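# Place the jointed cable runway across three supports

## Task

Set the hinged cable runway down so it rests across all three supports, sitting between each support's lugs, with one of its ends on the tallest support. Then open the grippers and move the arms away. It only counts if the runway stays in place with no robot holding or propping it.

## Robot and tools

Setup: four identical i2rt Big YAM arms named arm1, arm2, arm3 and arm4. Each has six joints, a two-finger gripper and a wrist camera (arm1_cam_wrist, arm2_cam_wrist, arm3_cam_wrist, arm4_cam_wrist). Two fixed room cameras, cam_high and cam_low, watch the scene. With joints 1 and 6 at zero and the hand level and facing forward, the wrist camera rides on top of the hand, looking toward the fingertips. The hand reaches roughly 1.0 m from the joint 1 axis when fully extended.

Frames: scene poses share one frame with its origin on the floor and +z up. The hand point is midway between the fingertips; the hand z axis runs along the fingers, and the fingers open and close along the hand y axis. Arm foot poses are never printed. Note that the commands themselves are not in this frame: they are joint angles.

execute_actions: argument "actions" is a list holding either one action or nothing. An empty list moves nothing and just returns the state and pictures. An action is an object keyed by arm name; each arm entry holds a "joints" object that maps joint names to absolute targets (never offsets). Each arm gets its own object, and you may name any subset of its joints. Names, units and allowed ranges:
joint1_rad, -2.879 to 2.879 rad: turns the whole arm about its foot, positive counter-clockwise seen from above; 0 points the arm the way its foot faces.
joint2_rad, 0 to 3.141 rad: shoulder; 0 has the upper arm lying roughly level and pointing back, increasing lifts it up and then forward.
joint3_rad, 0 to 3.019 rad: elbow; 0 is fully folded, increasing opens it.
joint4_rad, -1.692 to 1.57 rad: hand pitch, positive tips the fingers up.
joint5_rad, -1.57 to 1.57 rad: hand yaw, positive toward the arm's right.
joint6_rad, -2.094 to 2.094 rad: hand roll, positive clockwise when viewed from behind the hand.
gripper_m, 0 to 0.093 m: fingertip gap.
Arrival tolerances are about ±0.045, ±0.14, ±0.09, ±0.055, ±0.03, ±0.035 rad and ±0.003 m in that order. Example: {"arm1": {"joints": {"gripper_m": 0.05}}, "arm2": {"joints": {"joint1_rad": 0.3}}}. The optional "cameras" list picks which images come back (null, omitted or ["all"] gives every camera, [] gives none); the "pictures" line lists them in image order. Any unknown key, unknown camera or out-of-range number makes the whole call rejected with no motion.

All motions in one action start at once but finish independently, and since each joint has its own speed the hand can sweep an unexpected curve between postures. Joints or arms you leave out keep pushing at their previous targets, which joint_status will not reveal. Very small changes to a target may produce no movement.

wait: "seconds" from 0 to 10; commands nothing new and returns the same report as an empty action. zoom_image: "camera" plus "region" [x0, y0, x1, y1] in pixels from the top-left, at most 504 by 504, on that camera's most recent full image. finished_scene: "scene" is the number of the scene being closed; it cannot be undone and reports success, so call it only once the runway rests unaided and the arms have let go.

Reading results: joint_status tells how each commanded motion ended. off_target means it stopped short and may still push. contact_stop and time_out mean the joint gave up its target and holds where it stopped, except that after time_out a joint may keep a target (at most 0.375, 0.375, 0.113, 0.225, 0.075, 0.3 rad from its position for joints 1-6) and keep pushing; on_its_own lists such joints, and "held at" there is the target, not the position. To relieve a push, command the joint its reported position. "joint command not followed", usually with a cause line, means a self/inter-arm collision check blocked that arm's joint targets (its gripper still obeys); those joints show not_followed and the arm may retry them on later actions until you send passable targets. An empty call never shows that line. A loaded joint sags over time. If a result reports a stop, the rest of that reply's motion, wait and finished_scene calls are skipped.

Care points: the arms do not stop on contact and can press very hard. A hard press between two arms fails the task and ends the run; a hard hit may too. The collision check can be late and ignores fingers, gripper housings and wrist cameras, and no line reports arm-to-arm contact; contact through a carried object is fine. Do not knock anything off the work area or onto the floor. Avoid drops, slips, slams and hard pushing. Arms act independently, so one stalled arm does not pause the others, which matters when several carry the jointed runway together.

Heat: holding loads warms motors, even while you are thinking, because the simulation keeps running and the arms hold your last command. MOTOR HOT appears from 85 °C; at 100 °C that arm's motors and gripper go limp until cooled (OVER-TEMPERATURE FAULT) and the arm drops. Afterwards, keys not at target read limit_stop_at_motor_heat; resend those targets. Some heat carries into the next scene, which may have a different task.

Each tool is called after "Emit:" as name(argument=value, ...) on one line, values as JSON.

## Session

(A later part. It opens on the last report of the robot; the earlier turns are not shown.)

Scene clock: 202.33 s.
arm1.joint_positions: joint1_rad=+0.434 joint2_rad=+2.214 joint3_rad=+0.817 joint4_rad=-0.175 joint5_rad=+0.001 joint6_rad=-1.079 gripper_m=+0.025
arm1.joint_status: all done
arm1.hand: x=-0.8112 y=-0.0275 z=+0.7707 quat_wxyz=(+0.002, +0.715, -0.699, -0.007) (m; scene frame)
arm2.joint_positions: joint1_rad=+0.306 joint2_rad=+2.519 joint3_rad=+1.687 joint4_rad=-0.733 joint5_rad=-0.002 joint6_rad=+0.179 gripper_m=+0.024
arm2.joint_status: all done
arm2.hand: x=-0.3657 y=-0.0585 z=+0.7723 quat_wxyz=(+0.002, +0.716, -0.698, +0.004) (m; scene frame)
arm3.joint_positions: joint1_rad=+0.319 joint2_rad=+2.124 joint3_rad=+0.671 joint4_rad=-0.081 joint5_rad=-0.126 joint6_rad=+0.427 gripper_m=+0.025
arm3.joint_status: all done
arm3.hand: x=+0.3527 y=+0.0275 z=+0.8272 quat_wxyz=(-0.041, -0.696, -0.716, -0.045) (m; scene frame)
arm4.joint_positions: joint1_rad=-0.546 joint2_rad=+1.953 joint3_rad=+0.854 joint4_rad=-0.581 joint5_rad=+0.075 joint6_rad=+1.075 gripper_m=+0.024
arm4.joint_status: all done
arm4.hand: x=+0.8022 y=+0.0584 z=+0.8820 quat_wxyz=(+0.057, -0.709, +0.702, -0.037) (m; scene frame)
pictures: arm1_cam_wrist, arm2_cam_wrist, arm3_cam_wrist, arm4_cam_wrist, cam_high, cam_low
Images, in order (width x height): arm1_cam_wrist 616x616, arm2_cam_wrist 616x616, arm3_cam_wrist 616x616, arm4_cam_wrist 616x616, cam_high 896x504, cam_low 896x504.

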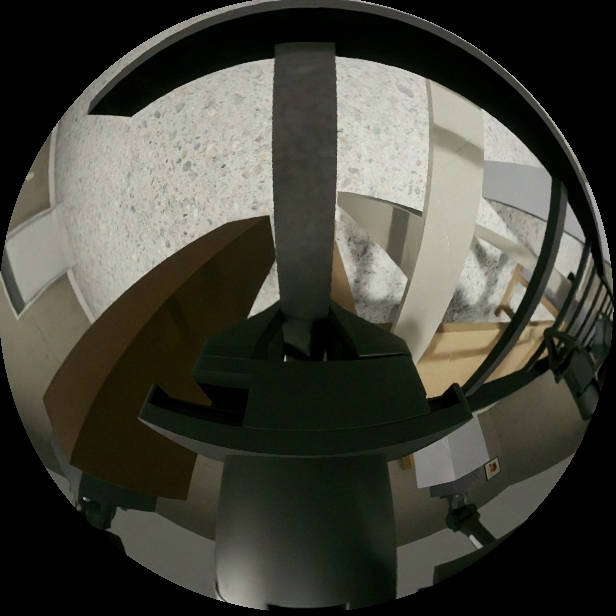

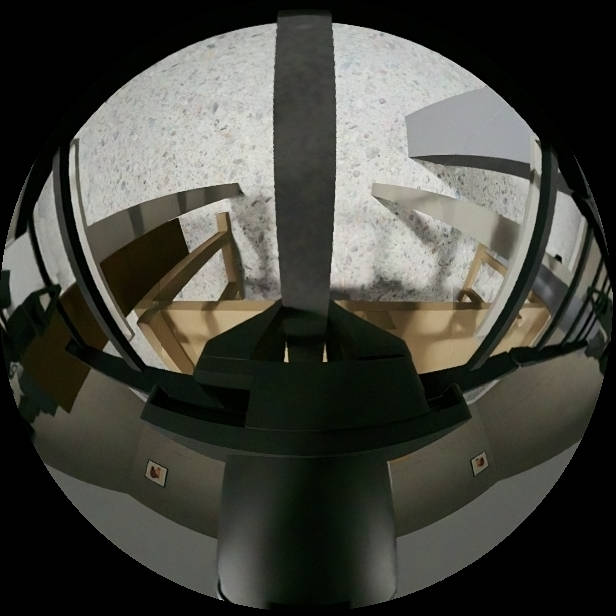

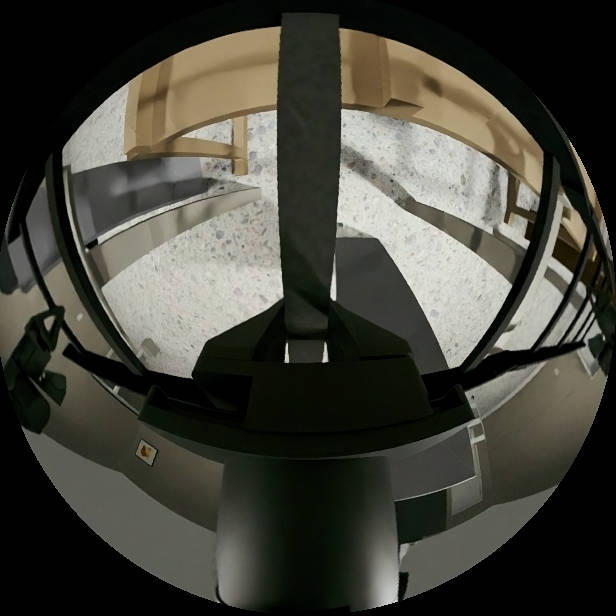

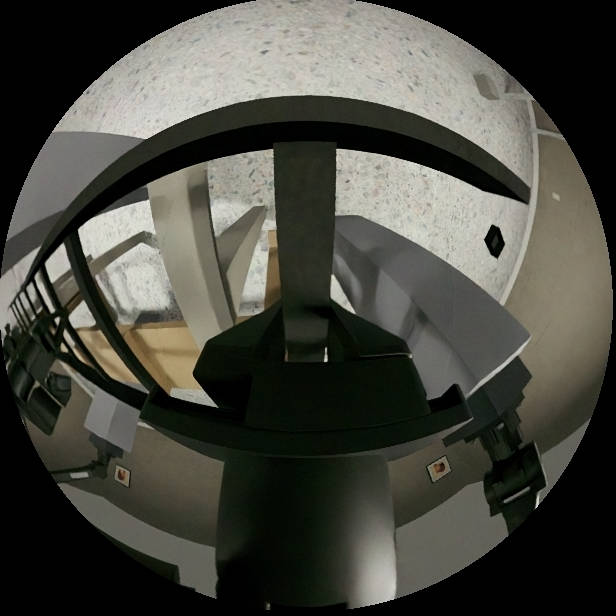

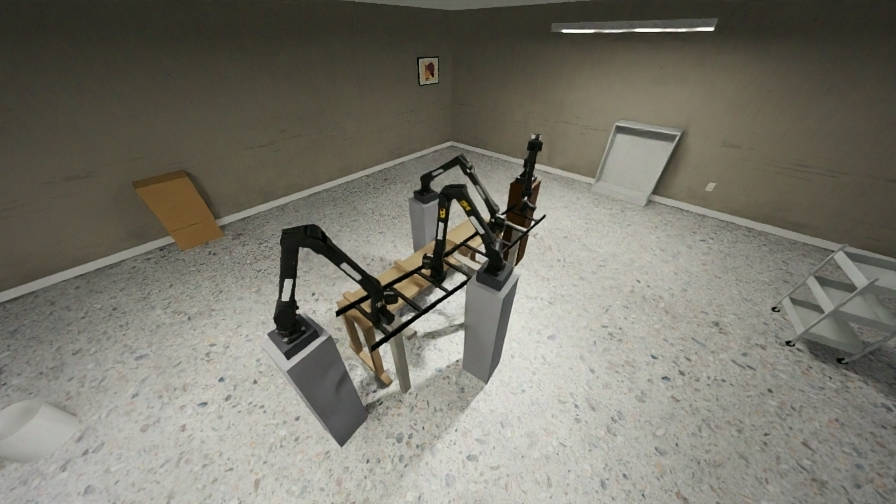

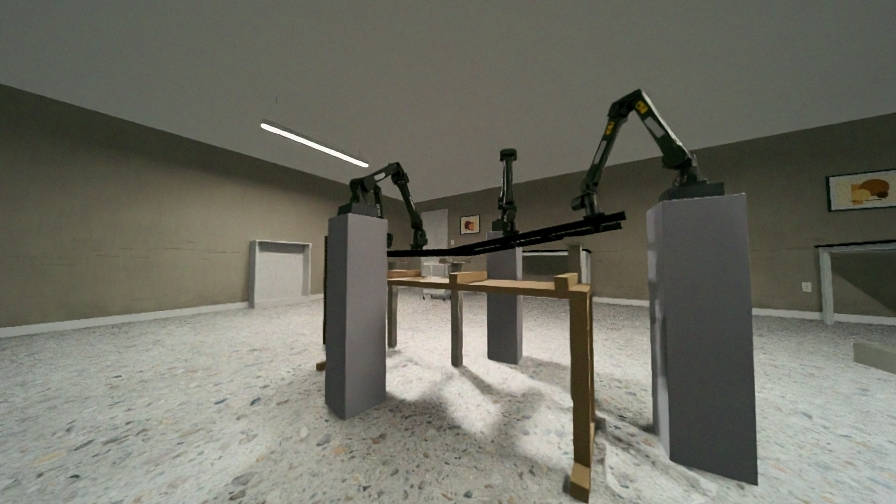

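Emit:
execute_actions(actions=[{"arm1":{"joints":{"joint2_rad":2.265,"joint3_rad":0.882,"joint4_rad":-0.135}},"arm2":{"joints":{"joint2_rad":2.465,"joint3_rad":1.8,"joint4_rad":-0.74}},"arm3":{"joints":{"joint1_rad":0.308,"joint2_rad":2.085,"joint3_rad":0.703,"joint4_rad":-0.022}},"arm4":{"joints":{"joint1_rad":-0.518,"joint2_rad":2.04,"joint3_rad":0.9,"joint4_rad":-0.475,"joint5_rad":0.052,"joint6_rad":1.105}}}])

Scene clock: 210.33 s.
arm1.joint_positions: joint1_rad=+0.433 joint2_rad=+2.295 joint3_rad=+0.847 joint4_rad=-0.134 joint5_rad=+0.010 joint6_rad=-1.079 gripper_m=+0.025
arm1.joint_status: all done
arm1.hand: x=-0.8118 y=-0.0297 z=+0.7443 quat_wxyz=(+0.008, +0.714, -0.700, -0.004) (m; scene frame)
arm2.joint_positions: joint1_rad=+0.308 joint2_rad=+2.568 joint3_rad=+1.715 joint4_rad=-0.730 joint5_rad=-0.003 joint6_rad=+0.182 gripper_m=+0.024
arm2.joint_status: all done
arm2.hand: x=-0.3664 y=-0.0616 z=+0.7497 quat_wxyz=(+0.007, +0.715, -0.699, +0.010) (m; scene frame)
arm3.joint_positions: joint1_rad=+0.319 joint2_rad=+2.213 joint3_rad=+0.704 joint4_rad=-0.020 joint5_rad=-0.116 joint6_rad=+0.429 gripper_m=+0.025
arm3.joint_status: all done
arm3.hand: x=+0.3531 y=+0.0222 z=+0.8014 quat_wxyz=(-0.042, -0.697, -0.715, -0.040) (m; scene frame)
arm4.joint_positions: joint1_rad=-0.539 joint2_rad=+2.042 joint3_rad=+0.859 joint4_rad=-0.512 joint5_rad=+0.062 joint6_rad=+1.080 gripper_m=+0.024
arm4.joint_status: all done
arm4.hand: x=+0.8036 y=+0.0525 z=+0.8494 quat_wxyz=(+0.053, -0.710, +0.701, -0.045) (m; scene frame)
pictures: arm1_cam_wrist, arm2_cam_wrist, arm3_cam_wrist, arm4_cam_wrist, cam_high, cam_low
Images, in order (width x height): arm1_cam_wrist 616x616, arm2_cam_wrist 616x616, arm3_cam_wrist 616x616, arm4_cam_wrist 616x616, cam_high 896x504, cam_low 896x504.

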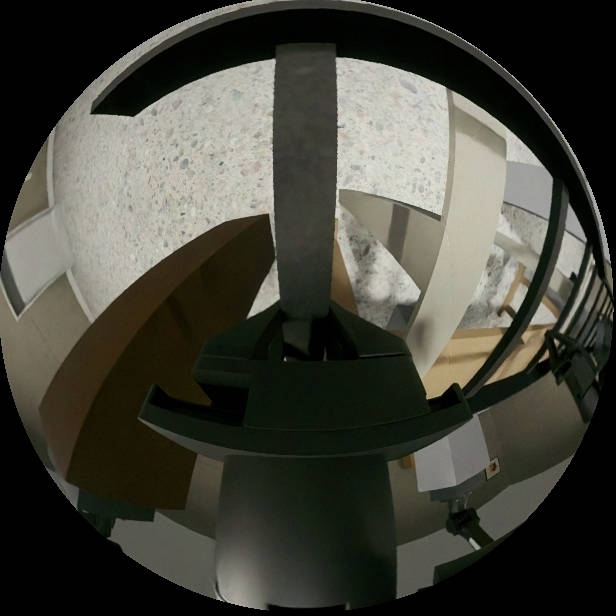

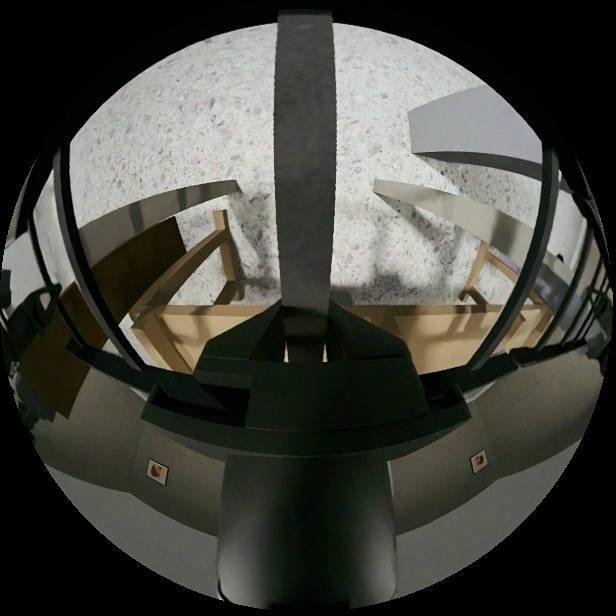

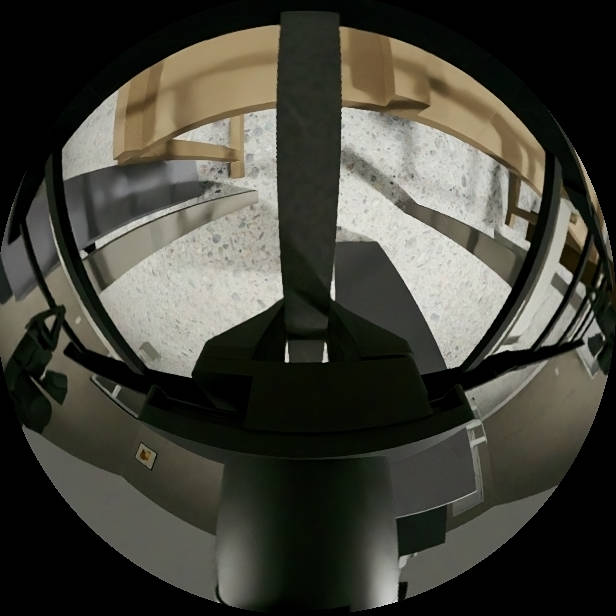

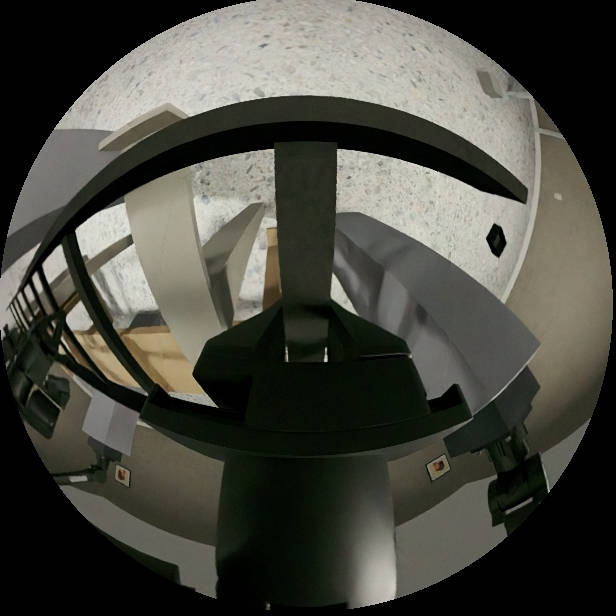

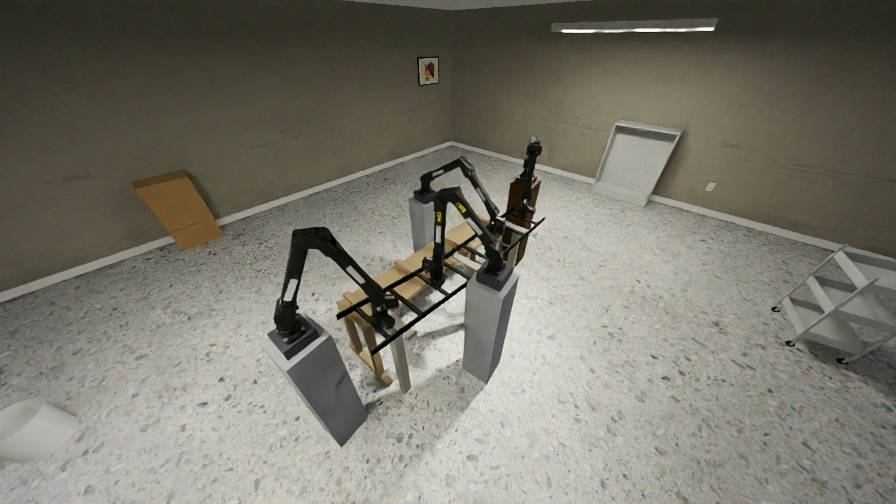

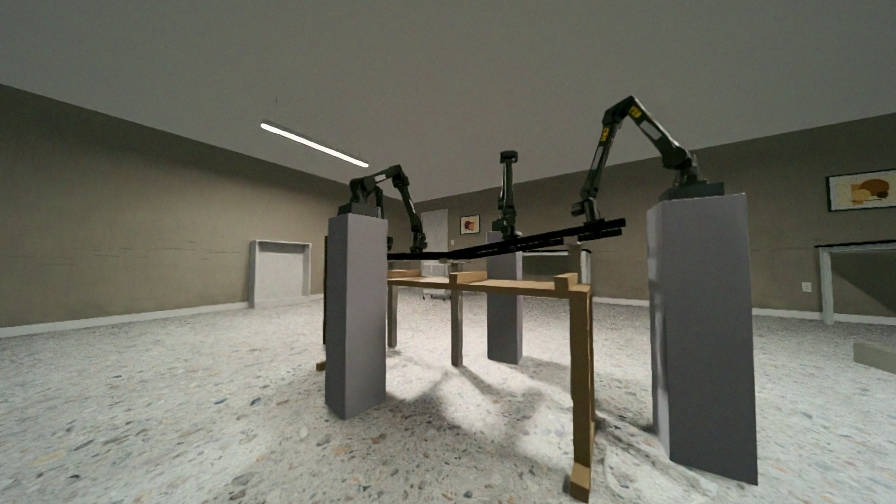

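Emit:
zoom_image(camera="arm4_cam_wrist", region=[60,70,260,230])

Emit:
zoom_image(camera="cam_low", region=[380,200,640,290])

Emit:
zoom_image(camera="cam_high", region=[330,200,560,370])

Region (60, 70, 260, 230) of arm4_cam_wrist's 616x616 image, scaled by 2.520, with more detail than that image has; it fills the top 403 rows of this view, and the rest is white.

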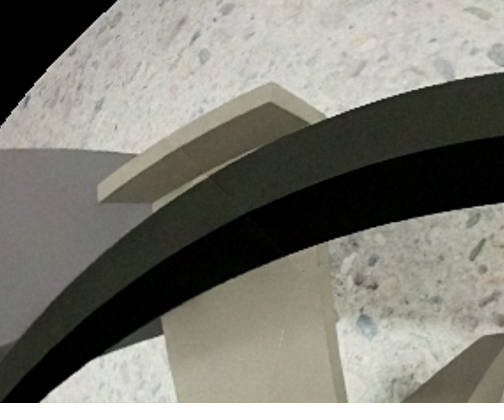

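Region (380, 200, 640, 290) of cam_low's 896x504 image, scaled by 1.938, with more detail than that image has; it fills the top 174 rows of this view, and the rest is white.

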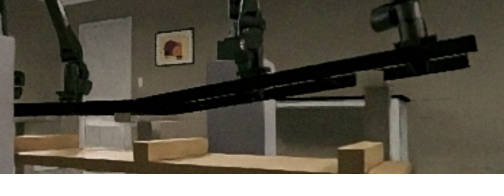

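Region (330, 200, 560, 370) of cam_high's 896x504 image, scaled by 2.191, with more detail than that image has; it fills the top 373 rows of this view, and the rest is white.

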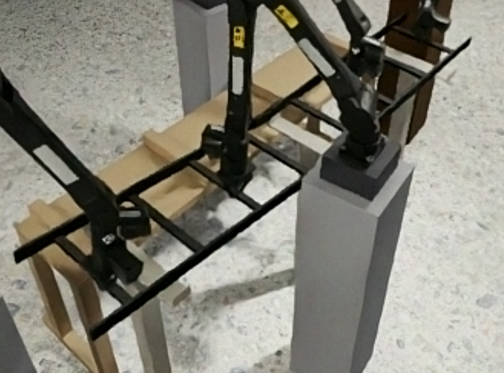

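Emit:
zoom_image(camera="arm3_cam_wrist", region=[30,120,190,300])

Emit:
zoom_image(camera="arm3_cam_wrist", region=[450,140,610,400])

Emit:
zoom_image(camera="arm1_cam_wrist", region=[400,50,560,200])

Region (30, 120, 190, 300) of arm3_cam_wrist's 616x616 image, scaled by 2.800, with more detail than that image has.

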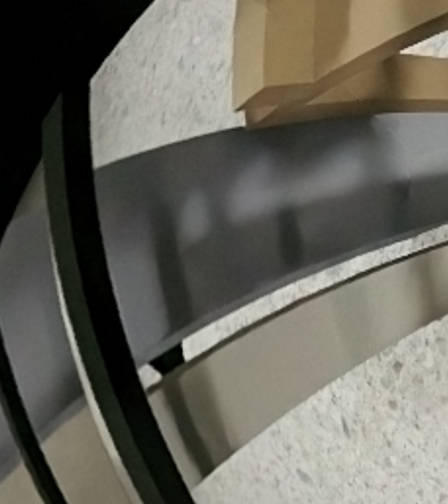

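Region (450, 140, 610, 400) of arm3_cam_wrist's 616x616 image, scaled by 1.938, with more detail than that image has; it fills the left 310 columns of this view, and the rest is white.

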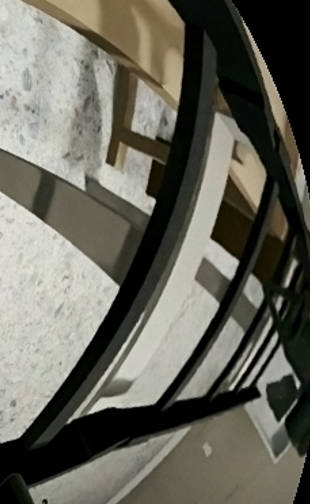

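Region (400, 50, 560, 200) of arm1_cam_wrist's 616x616 image, scaled by 3.150, with more detail than that image has; it fills the top 472 rows of this view, and the rest is white.

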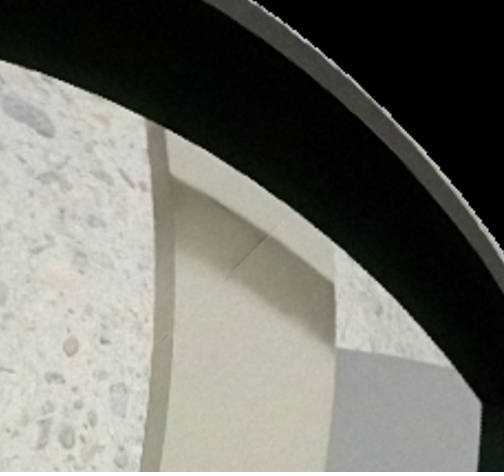

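Emit:
execute_actions(actions=[{"arm1":{"joints":{"joint1_rad":0.4,"joint3_rad":0.875,"joint6_rad":-1.11}},"arm2":{"joints":{"joint4_rad":-0.725}},"arm3":{"joints":{"joint1_rad":0.315,"joint3_rad":0.685,"joint4_rad":-0.01,"joint6_rad":0.43}},"arm4":{"joints":{"joint1_rad":-0.572,"joint2_rad":2.02,"joint3_rad":0.92,"joint4_rad":-0.5,"joint5_rad":0.065,"joint6_rad":1.05}}}], cameras=["arm1_cam_wrist","arm3_cam_wrist","arm4_cam_wrist","cam_low"])

Scene clock: 244.10 s.
arm1.joint_positions: joint1_rad=+0.421 joint2_rad=+2.295 joint3_rad=+0.847 joint4_rad=-0.134 joint5_rad=+0.004 joint6_rad=-1.097 gripper_m=+0.025
arm1.joint_status: all done
arm1.hand: x=-0.8102 y=-0.0326 z=+0.7442 quat_wxyz=(+0.008, +0.717, -0.697, -0.007) (m; scene frame)
arm2.joint_positions: joint1_rad=+0.308 joint2_rad=+2.570 joint3_rad=+1.715 joint4_rad=-0.723 joint5_rad=+0.000 joint6_rad=+0.177 gripper_m=+0.024
arm2.joint_status: all done
arm2.hand: x=-0.3661 y=-0.0604 z=+0.7485 quat_wxyz=(+0.004, +0.717, -0.697, +0.009) (m; scene frame)
arm3.joint_positions: joint1_rad=+0.326 joint2_rad=+2.213 joint3_rad=+0.691 joint4_rad=-0.013 joint5_rad=-0.120 joint6_rad=+0.429 gripper_m=+0.025
arm3.joint_status: all done
arm3.hand: x=+0.3530 y=+0.0293 z=+0.8011 quat_wxyz=(-0.039, -0.694, -0.717, -0.043) (m; scene frame)
arm4.joint_positions: joint1_rad=-0.561 joint2_rad=+2.042 joint3_rad=+0.869 joint4_rad=-0.513 joint5_rad=+0.070 joint6_rad=+1.050 gripper_m=+0.024
arm4.joint_status: all done
arm4.hand: x=+0.8035 y=+0.0639 z=+0.8509 quat_wxyz=(+0.055, -0.713, +0.698, -0.041) (m; scene frame)
pictures: arm1_cam_wrist, arm3_cam_wrist, arm4_cam_wrist, cam_low
Images, in order (width x height): arm1_cam_wrist 616x616, arm3_cam_wrist 616x616, arm4_cam_wrist 616x616, cam_low 896x504.

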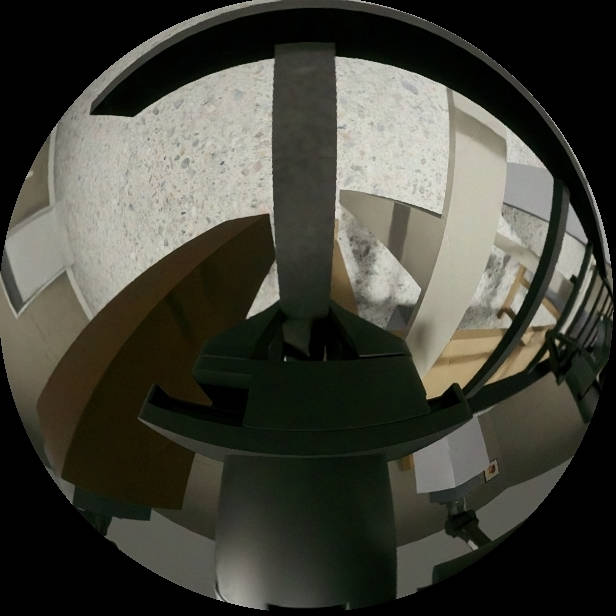

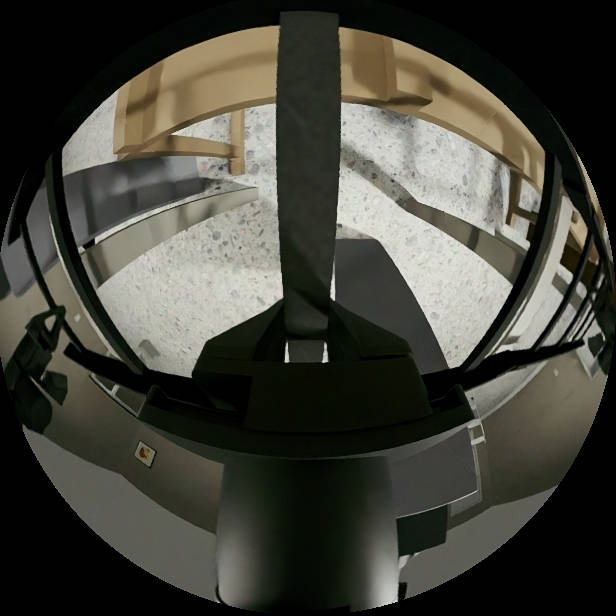

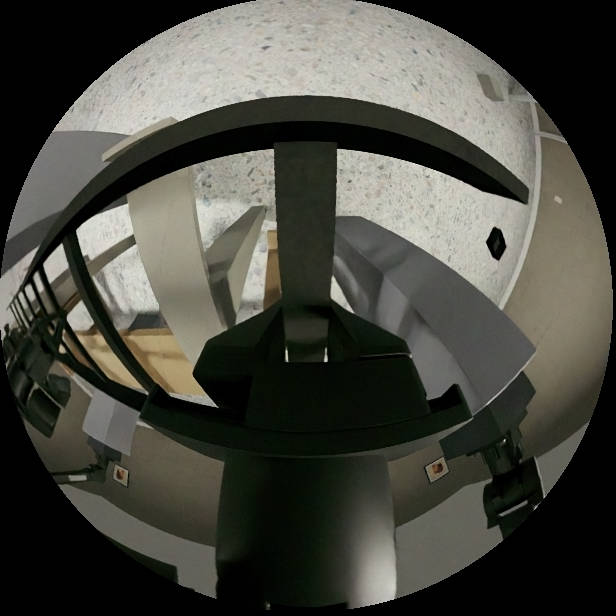

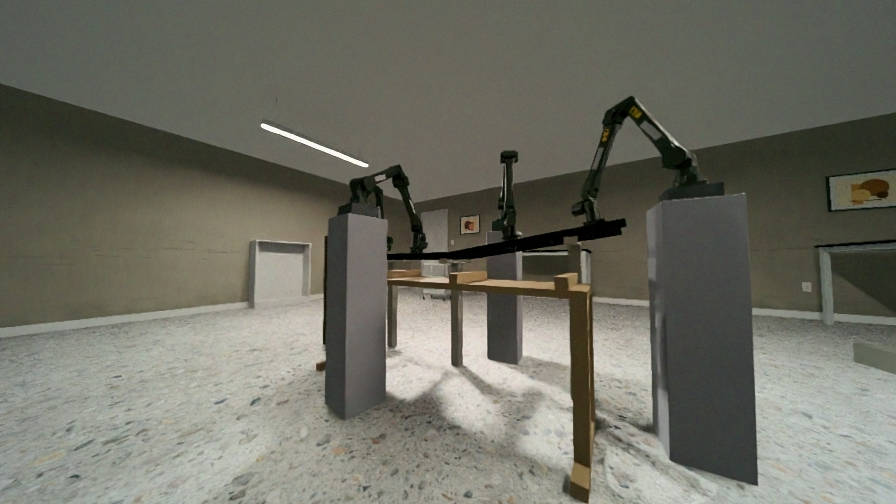

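Emit:
execute_actions(actions=[{"arm1":{"joints":{"joint1_rad":0.372,"joint2_rad":2.3,"joint3_rad":0.88,"joint4_rad":-0.11,"joint6_rad":-1.125}},"arm2":{"joints":{"joint2_rad":2.49,"joint3_rad":1.8,"joint4_rad":-0.715}},"arm3":{"joints":{"joint2_rad":2.125,"joint3_rad":0.71,"joint4_rad":0.02}},"arm4":{"joints":{"joint2_rad":2.07,"joint3_rad":0.925,"joint4_rad":-0.47}}}], cameras=["arm1_cam_wrist","arm3_cam_wrist","arm4_cam_wrist","cam_low"])

Emit:
zoom_image(camera="arm1_cam_wrist", region=[400,50,560,200])

Emit:
zoom_image(camera="arm3_cam_wrist", region=[500,140,610,300])

Emit:
zoom_image(camera="cam_low", region=[380,200,640,290])

Scene clock: 249.17 s.
arm1.joint_positions: joint1_rad=+0.408 joint2_rad=+2.310 joint3_rad=+0.847 joint4_rad=-0.119 joint5_rad=-0.003 joint6_rad=-1.108 gripper_m=+0.025
arm1.joint_status: all done
arm1.hand: x=-0.8105 y=-0.0368 z=+0.7389 quat_wxyz=(+0.006, +0.716, -0.698, -0.010) (m; scene frame)
arm2.joint_positions: joint1_rad=+0.308 joint2_rad=+2.579 joint3_rad=+1.715 joint4_rad=-0.721 joint5_rad=+0.000 joint6_rad=+0.176 gripper_m=+0.024
arm2.joint_status: all done
arm2.hand: x=-0.3655 y=-0.0631 z=+0.7435 quat_wxyz=(+0.006, +0.718, -0.696, +0.012) (m; scene frame)
arm3.joint_positions: joint1_rad=+0.326 joint2_rad=+2.236 joint3_rad=+0.698 joint4_rad=+0.011 joint5_rad=-0.120 joint6_rad=+0.429 gripper_m=+0.025
arm3.joint_status: all done
arm3.hand: x=+0.3536 y=+0.0276 z=+0.7943 quat_wxyz=(-0.043, -0.694, -0.718, -0.041) (m; scene frame)
arm4.joint_positions: joint1_rad=-0.562 joint2_rad=+2.070 joint3_rad=+0.879 joint4_rad=-0.507 joint5_rad=+0.069 joint6_rad=+1.047 gripper_m=+0.024
arm4.joint_status: all done
arm4.hand: x=+0.8045 y=+0.0635 z=+0.8420 quat_wxyz=(+0.056, -0.713, +0.697, -0.047) (m; scene frame)
pictures: arm1_cam_wrist, arm3_cam_wrist, arm4_cam_wrist, cam_low
Images, in order (width x height): arm1_cam_wrist 616x616, arm3_cam_wrist 616x616, arm4_cam_wrist 616x616, cam_low 896x504.

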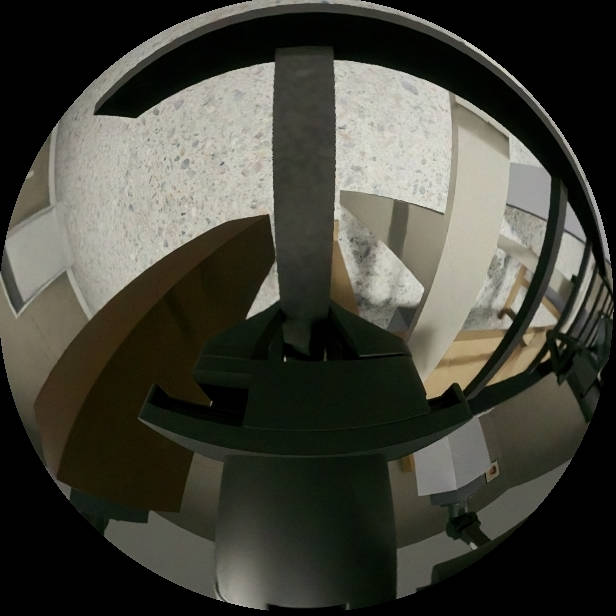

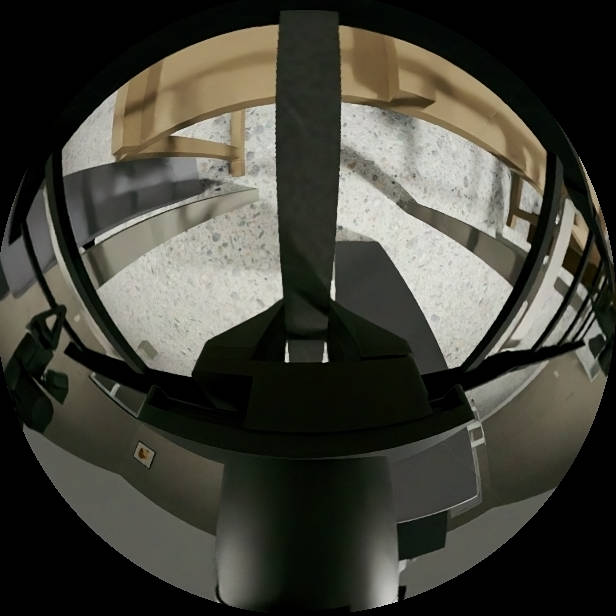

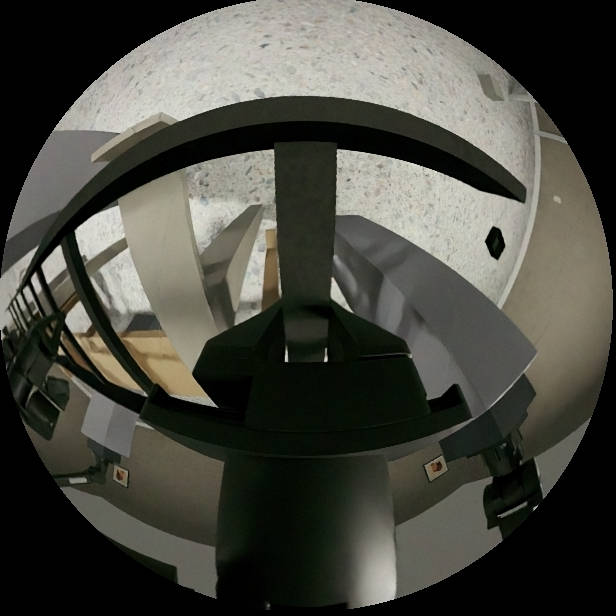

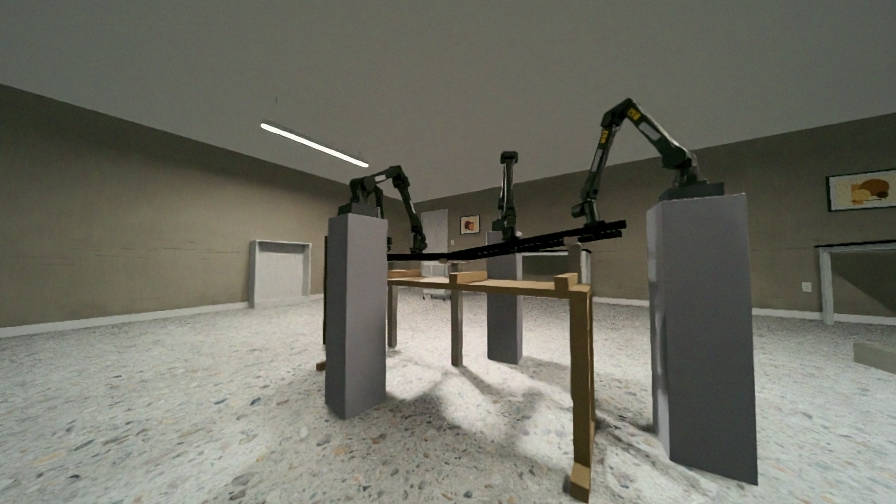

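Region (400, 50, 560, 200) of arm1_cam_wrist's 616x616 image, scaled by 3.150, with more detail than that image has; it fills the top 472 rows of this view, and the rest is white.

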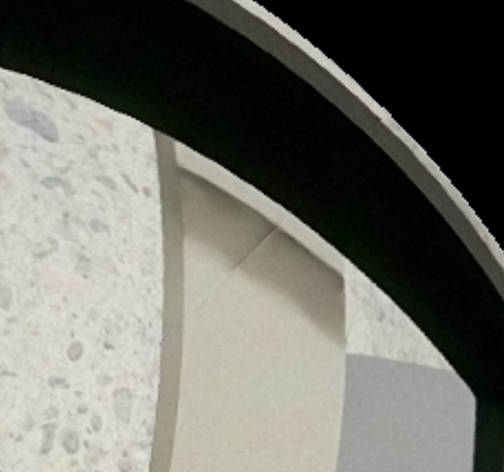

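Region (500, 140, 610, 300) of arm3_cam_wrist's 616x616 image, scaled by 3.150, with more detail than that image has; it fills the left 346 columns of this view, and the rest is white.

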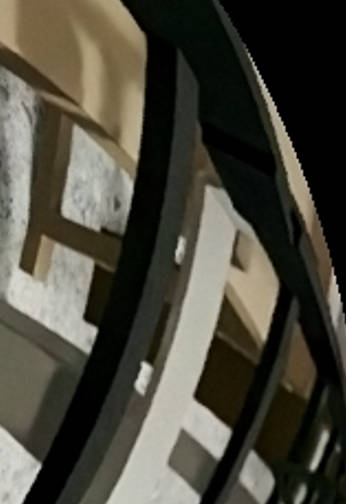

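Region (380, 200, 640, 290) of cam_low's 896x504 image, scaled by 1.938, with more detail than that image has; it fills the top 174 rows of this view, and the rest is white.

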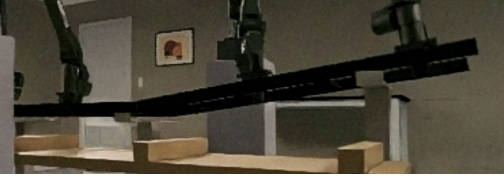

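Emit:
execute_actions(actions=[{"arm1":{"joints":{"joint1_rad":0.365,"joint2_rad":2.34,"joint3_rad":0.9,"joint4_rad":-0.085}},"arm2":{"joints":{"joint2_rad":2.525,"joint3_rad":1.82,"joint4_rad":-0.7}},"arm3":{"joints":{"joint2_rad":2.175,"joint3_rad":0.72,"joint4_rad":0.05}},"arm4":{"joints":{"joint2_rad":2.1,"joint3_rad":0.93,"joint4_rad":-0.45}}}], cameras=["arm1_cam_wrist","arm3_cam_wrist","cam_high","cam_low"])

Emit:
zoom_image(camera="cam_high", region=[330,200,560,370])

Emit:
zoom_image(camera="arm3_cam_wrist", region=[500,140,610,300])

Emit:
zoom_image(camera="cam_low", region=[380,220,510,280])

Scene clock: 261.83 s.
arm1.joint_positions: joint1_rad=+0.407 joint2_rad=+2.321 joint3_rad=+0.851 joint4_rad=-0.112 joint5_rad=-0.003 joint6_rad=-1.108 gripper_m=+0.025
arm1.joint_status: all done
arm1.hand: x=-0.8102 y=-0.0369 z=+0.7352 quat_wxyz=(+0.006, +0.716, -0.698, -0.010) (m; scene frame)
arm2.joint_positions: joint1_rad=+0.308 joint2_rad=+2.586 joint3_rad=+1.718 joint4_rad=-0.721 joint5_rad=-0.001 joint6_rad=+0.176 gripper_m=+0.024
arm2.joint_status: joint3_rad time_out (moved +0.004 of +0.105); the others done
arm2.on_its_own: joint3_rad reads +1.718 and still pushes toward +1.820 since a time_out
arm2.hand: x=-0.3654 y=-0.0640 z=+0.7402 quat_wxyz=(+0.007, +0.718, -0.696, +0.013) (m; scene frame)
arm3.joint_positions: joint1_rad=+0.327 joint2_rad=+2.254 joint3_rad=+0.701 joint4_rad=+0.032 joint5_rad=-0.120 joint6_rad=+0.429 gripper_m=+0.025
arm3.joint_status: all done
arm3.hand: x=+0.3536 y=+0.0277 z=+0.7889 quat_wxyz=(-0.045, -0.693, -0.718, -0.041) (m; scene frame)
arm4.joint_positions: joint1_rad=-0.565 joint2_rad=+2.086 joint3_rad=+0.883 joint4_rad=-0.495 joint5_rad=+0.068 joint6_rad=+1.042 gripper_m=+0.024
arm4.joint_status: all done
arm4.hand: x=+0.8046 y=+0.0645 z=+0.8363 quat_wxyz=(+0.055, -0.714, +0.696, -0.048) (m; scene frame)
pictures: arm1_cam_wrist, arm3_cam_wrist, cam_high, cam_low
Images, in order (width x height): arm1_cam_wrist 616x616, arm3_cam_wrist 616x616, cam_high 896x504, cam_low 896x504.

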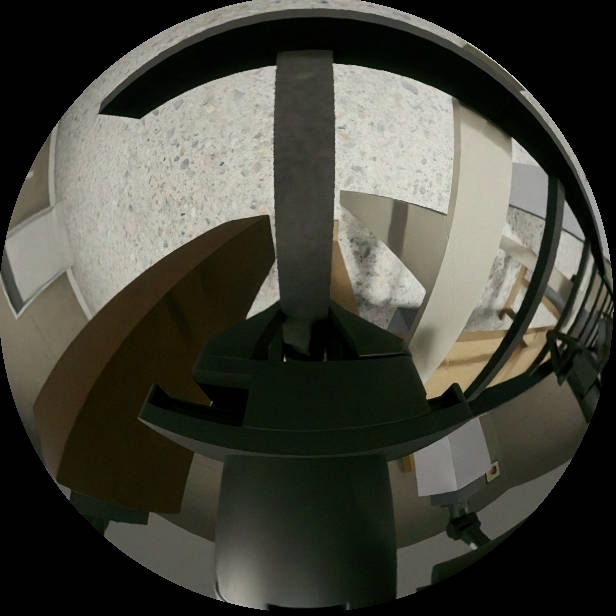

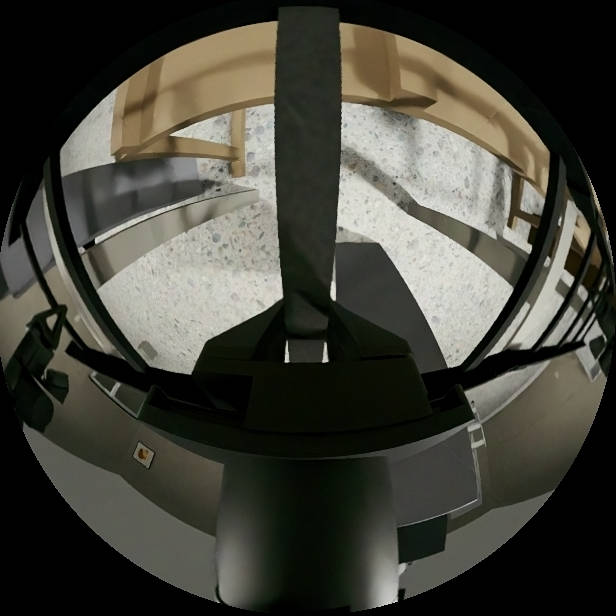

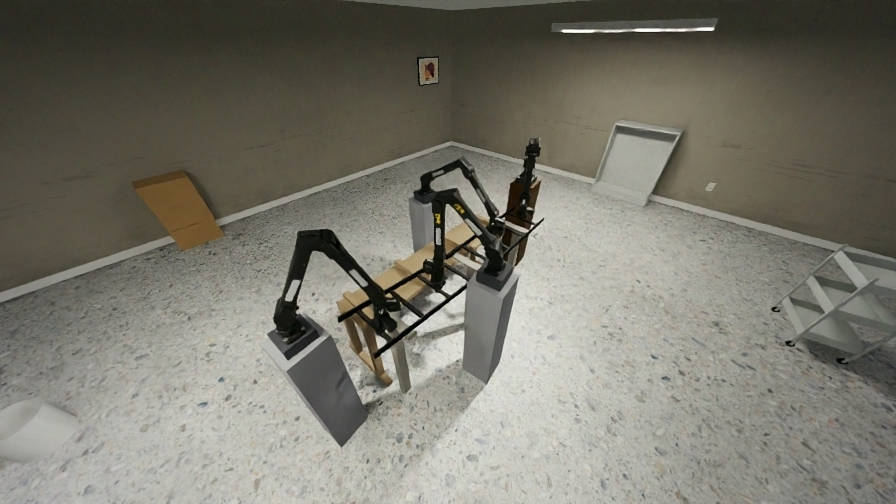

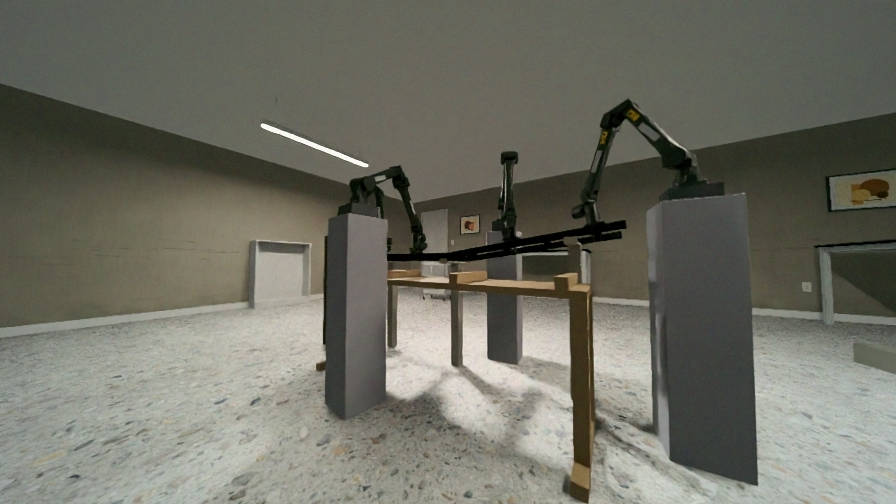

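Region (330, 200, 560, 370) of cam_high's 896x504 image, scaled by 2.191, with more detail than that image has; it fills the top 373 rows of this view, and the rest is white.

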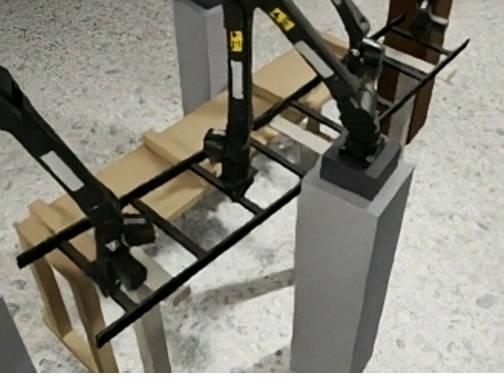

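Region (500, 140, 610, 300) of arm3_cam_wrist's 616x616 image, scaled by 3.150, with more detail than that image has; it fills the left 346 columns of this view, and the rest is white.

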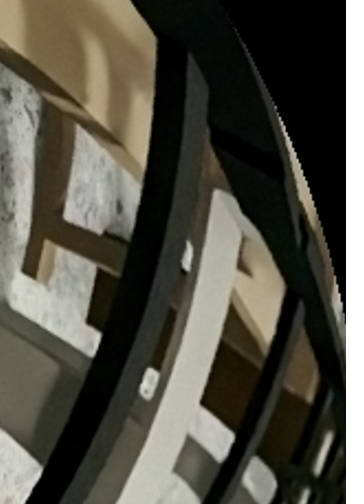

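Region (380, 220, 510, 280) of cam_low's 896x504 image, scaled by 3.877, with more detail than that image has; it fills the top 233 rows of this view, and the rest is white.

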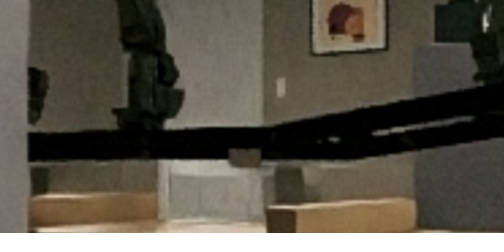

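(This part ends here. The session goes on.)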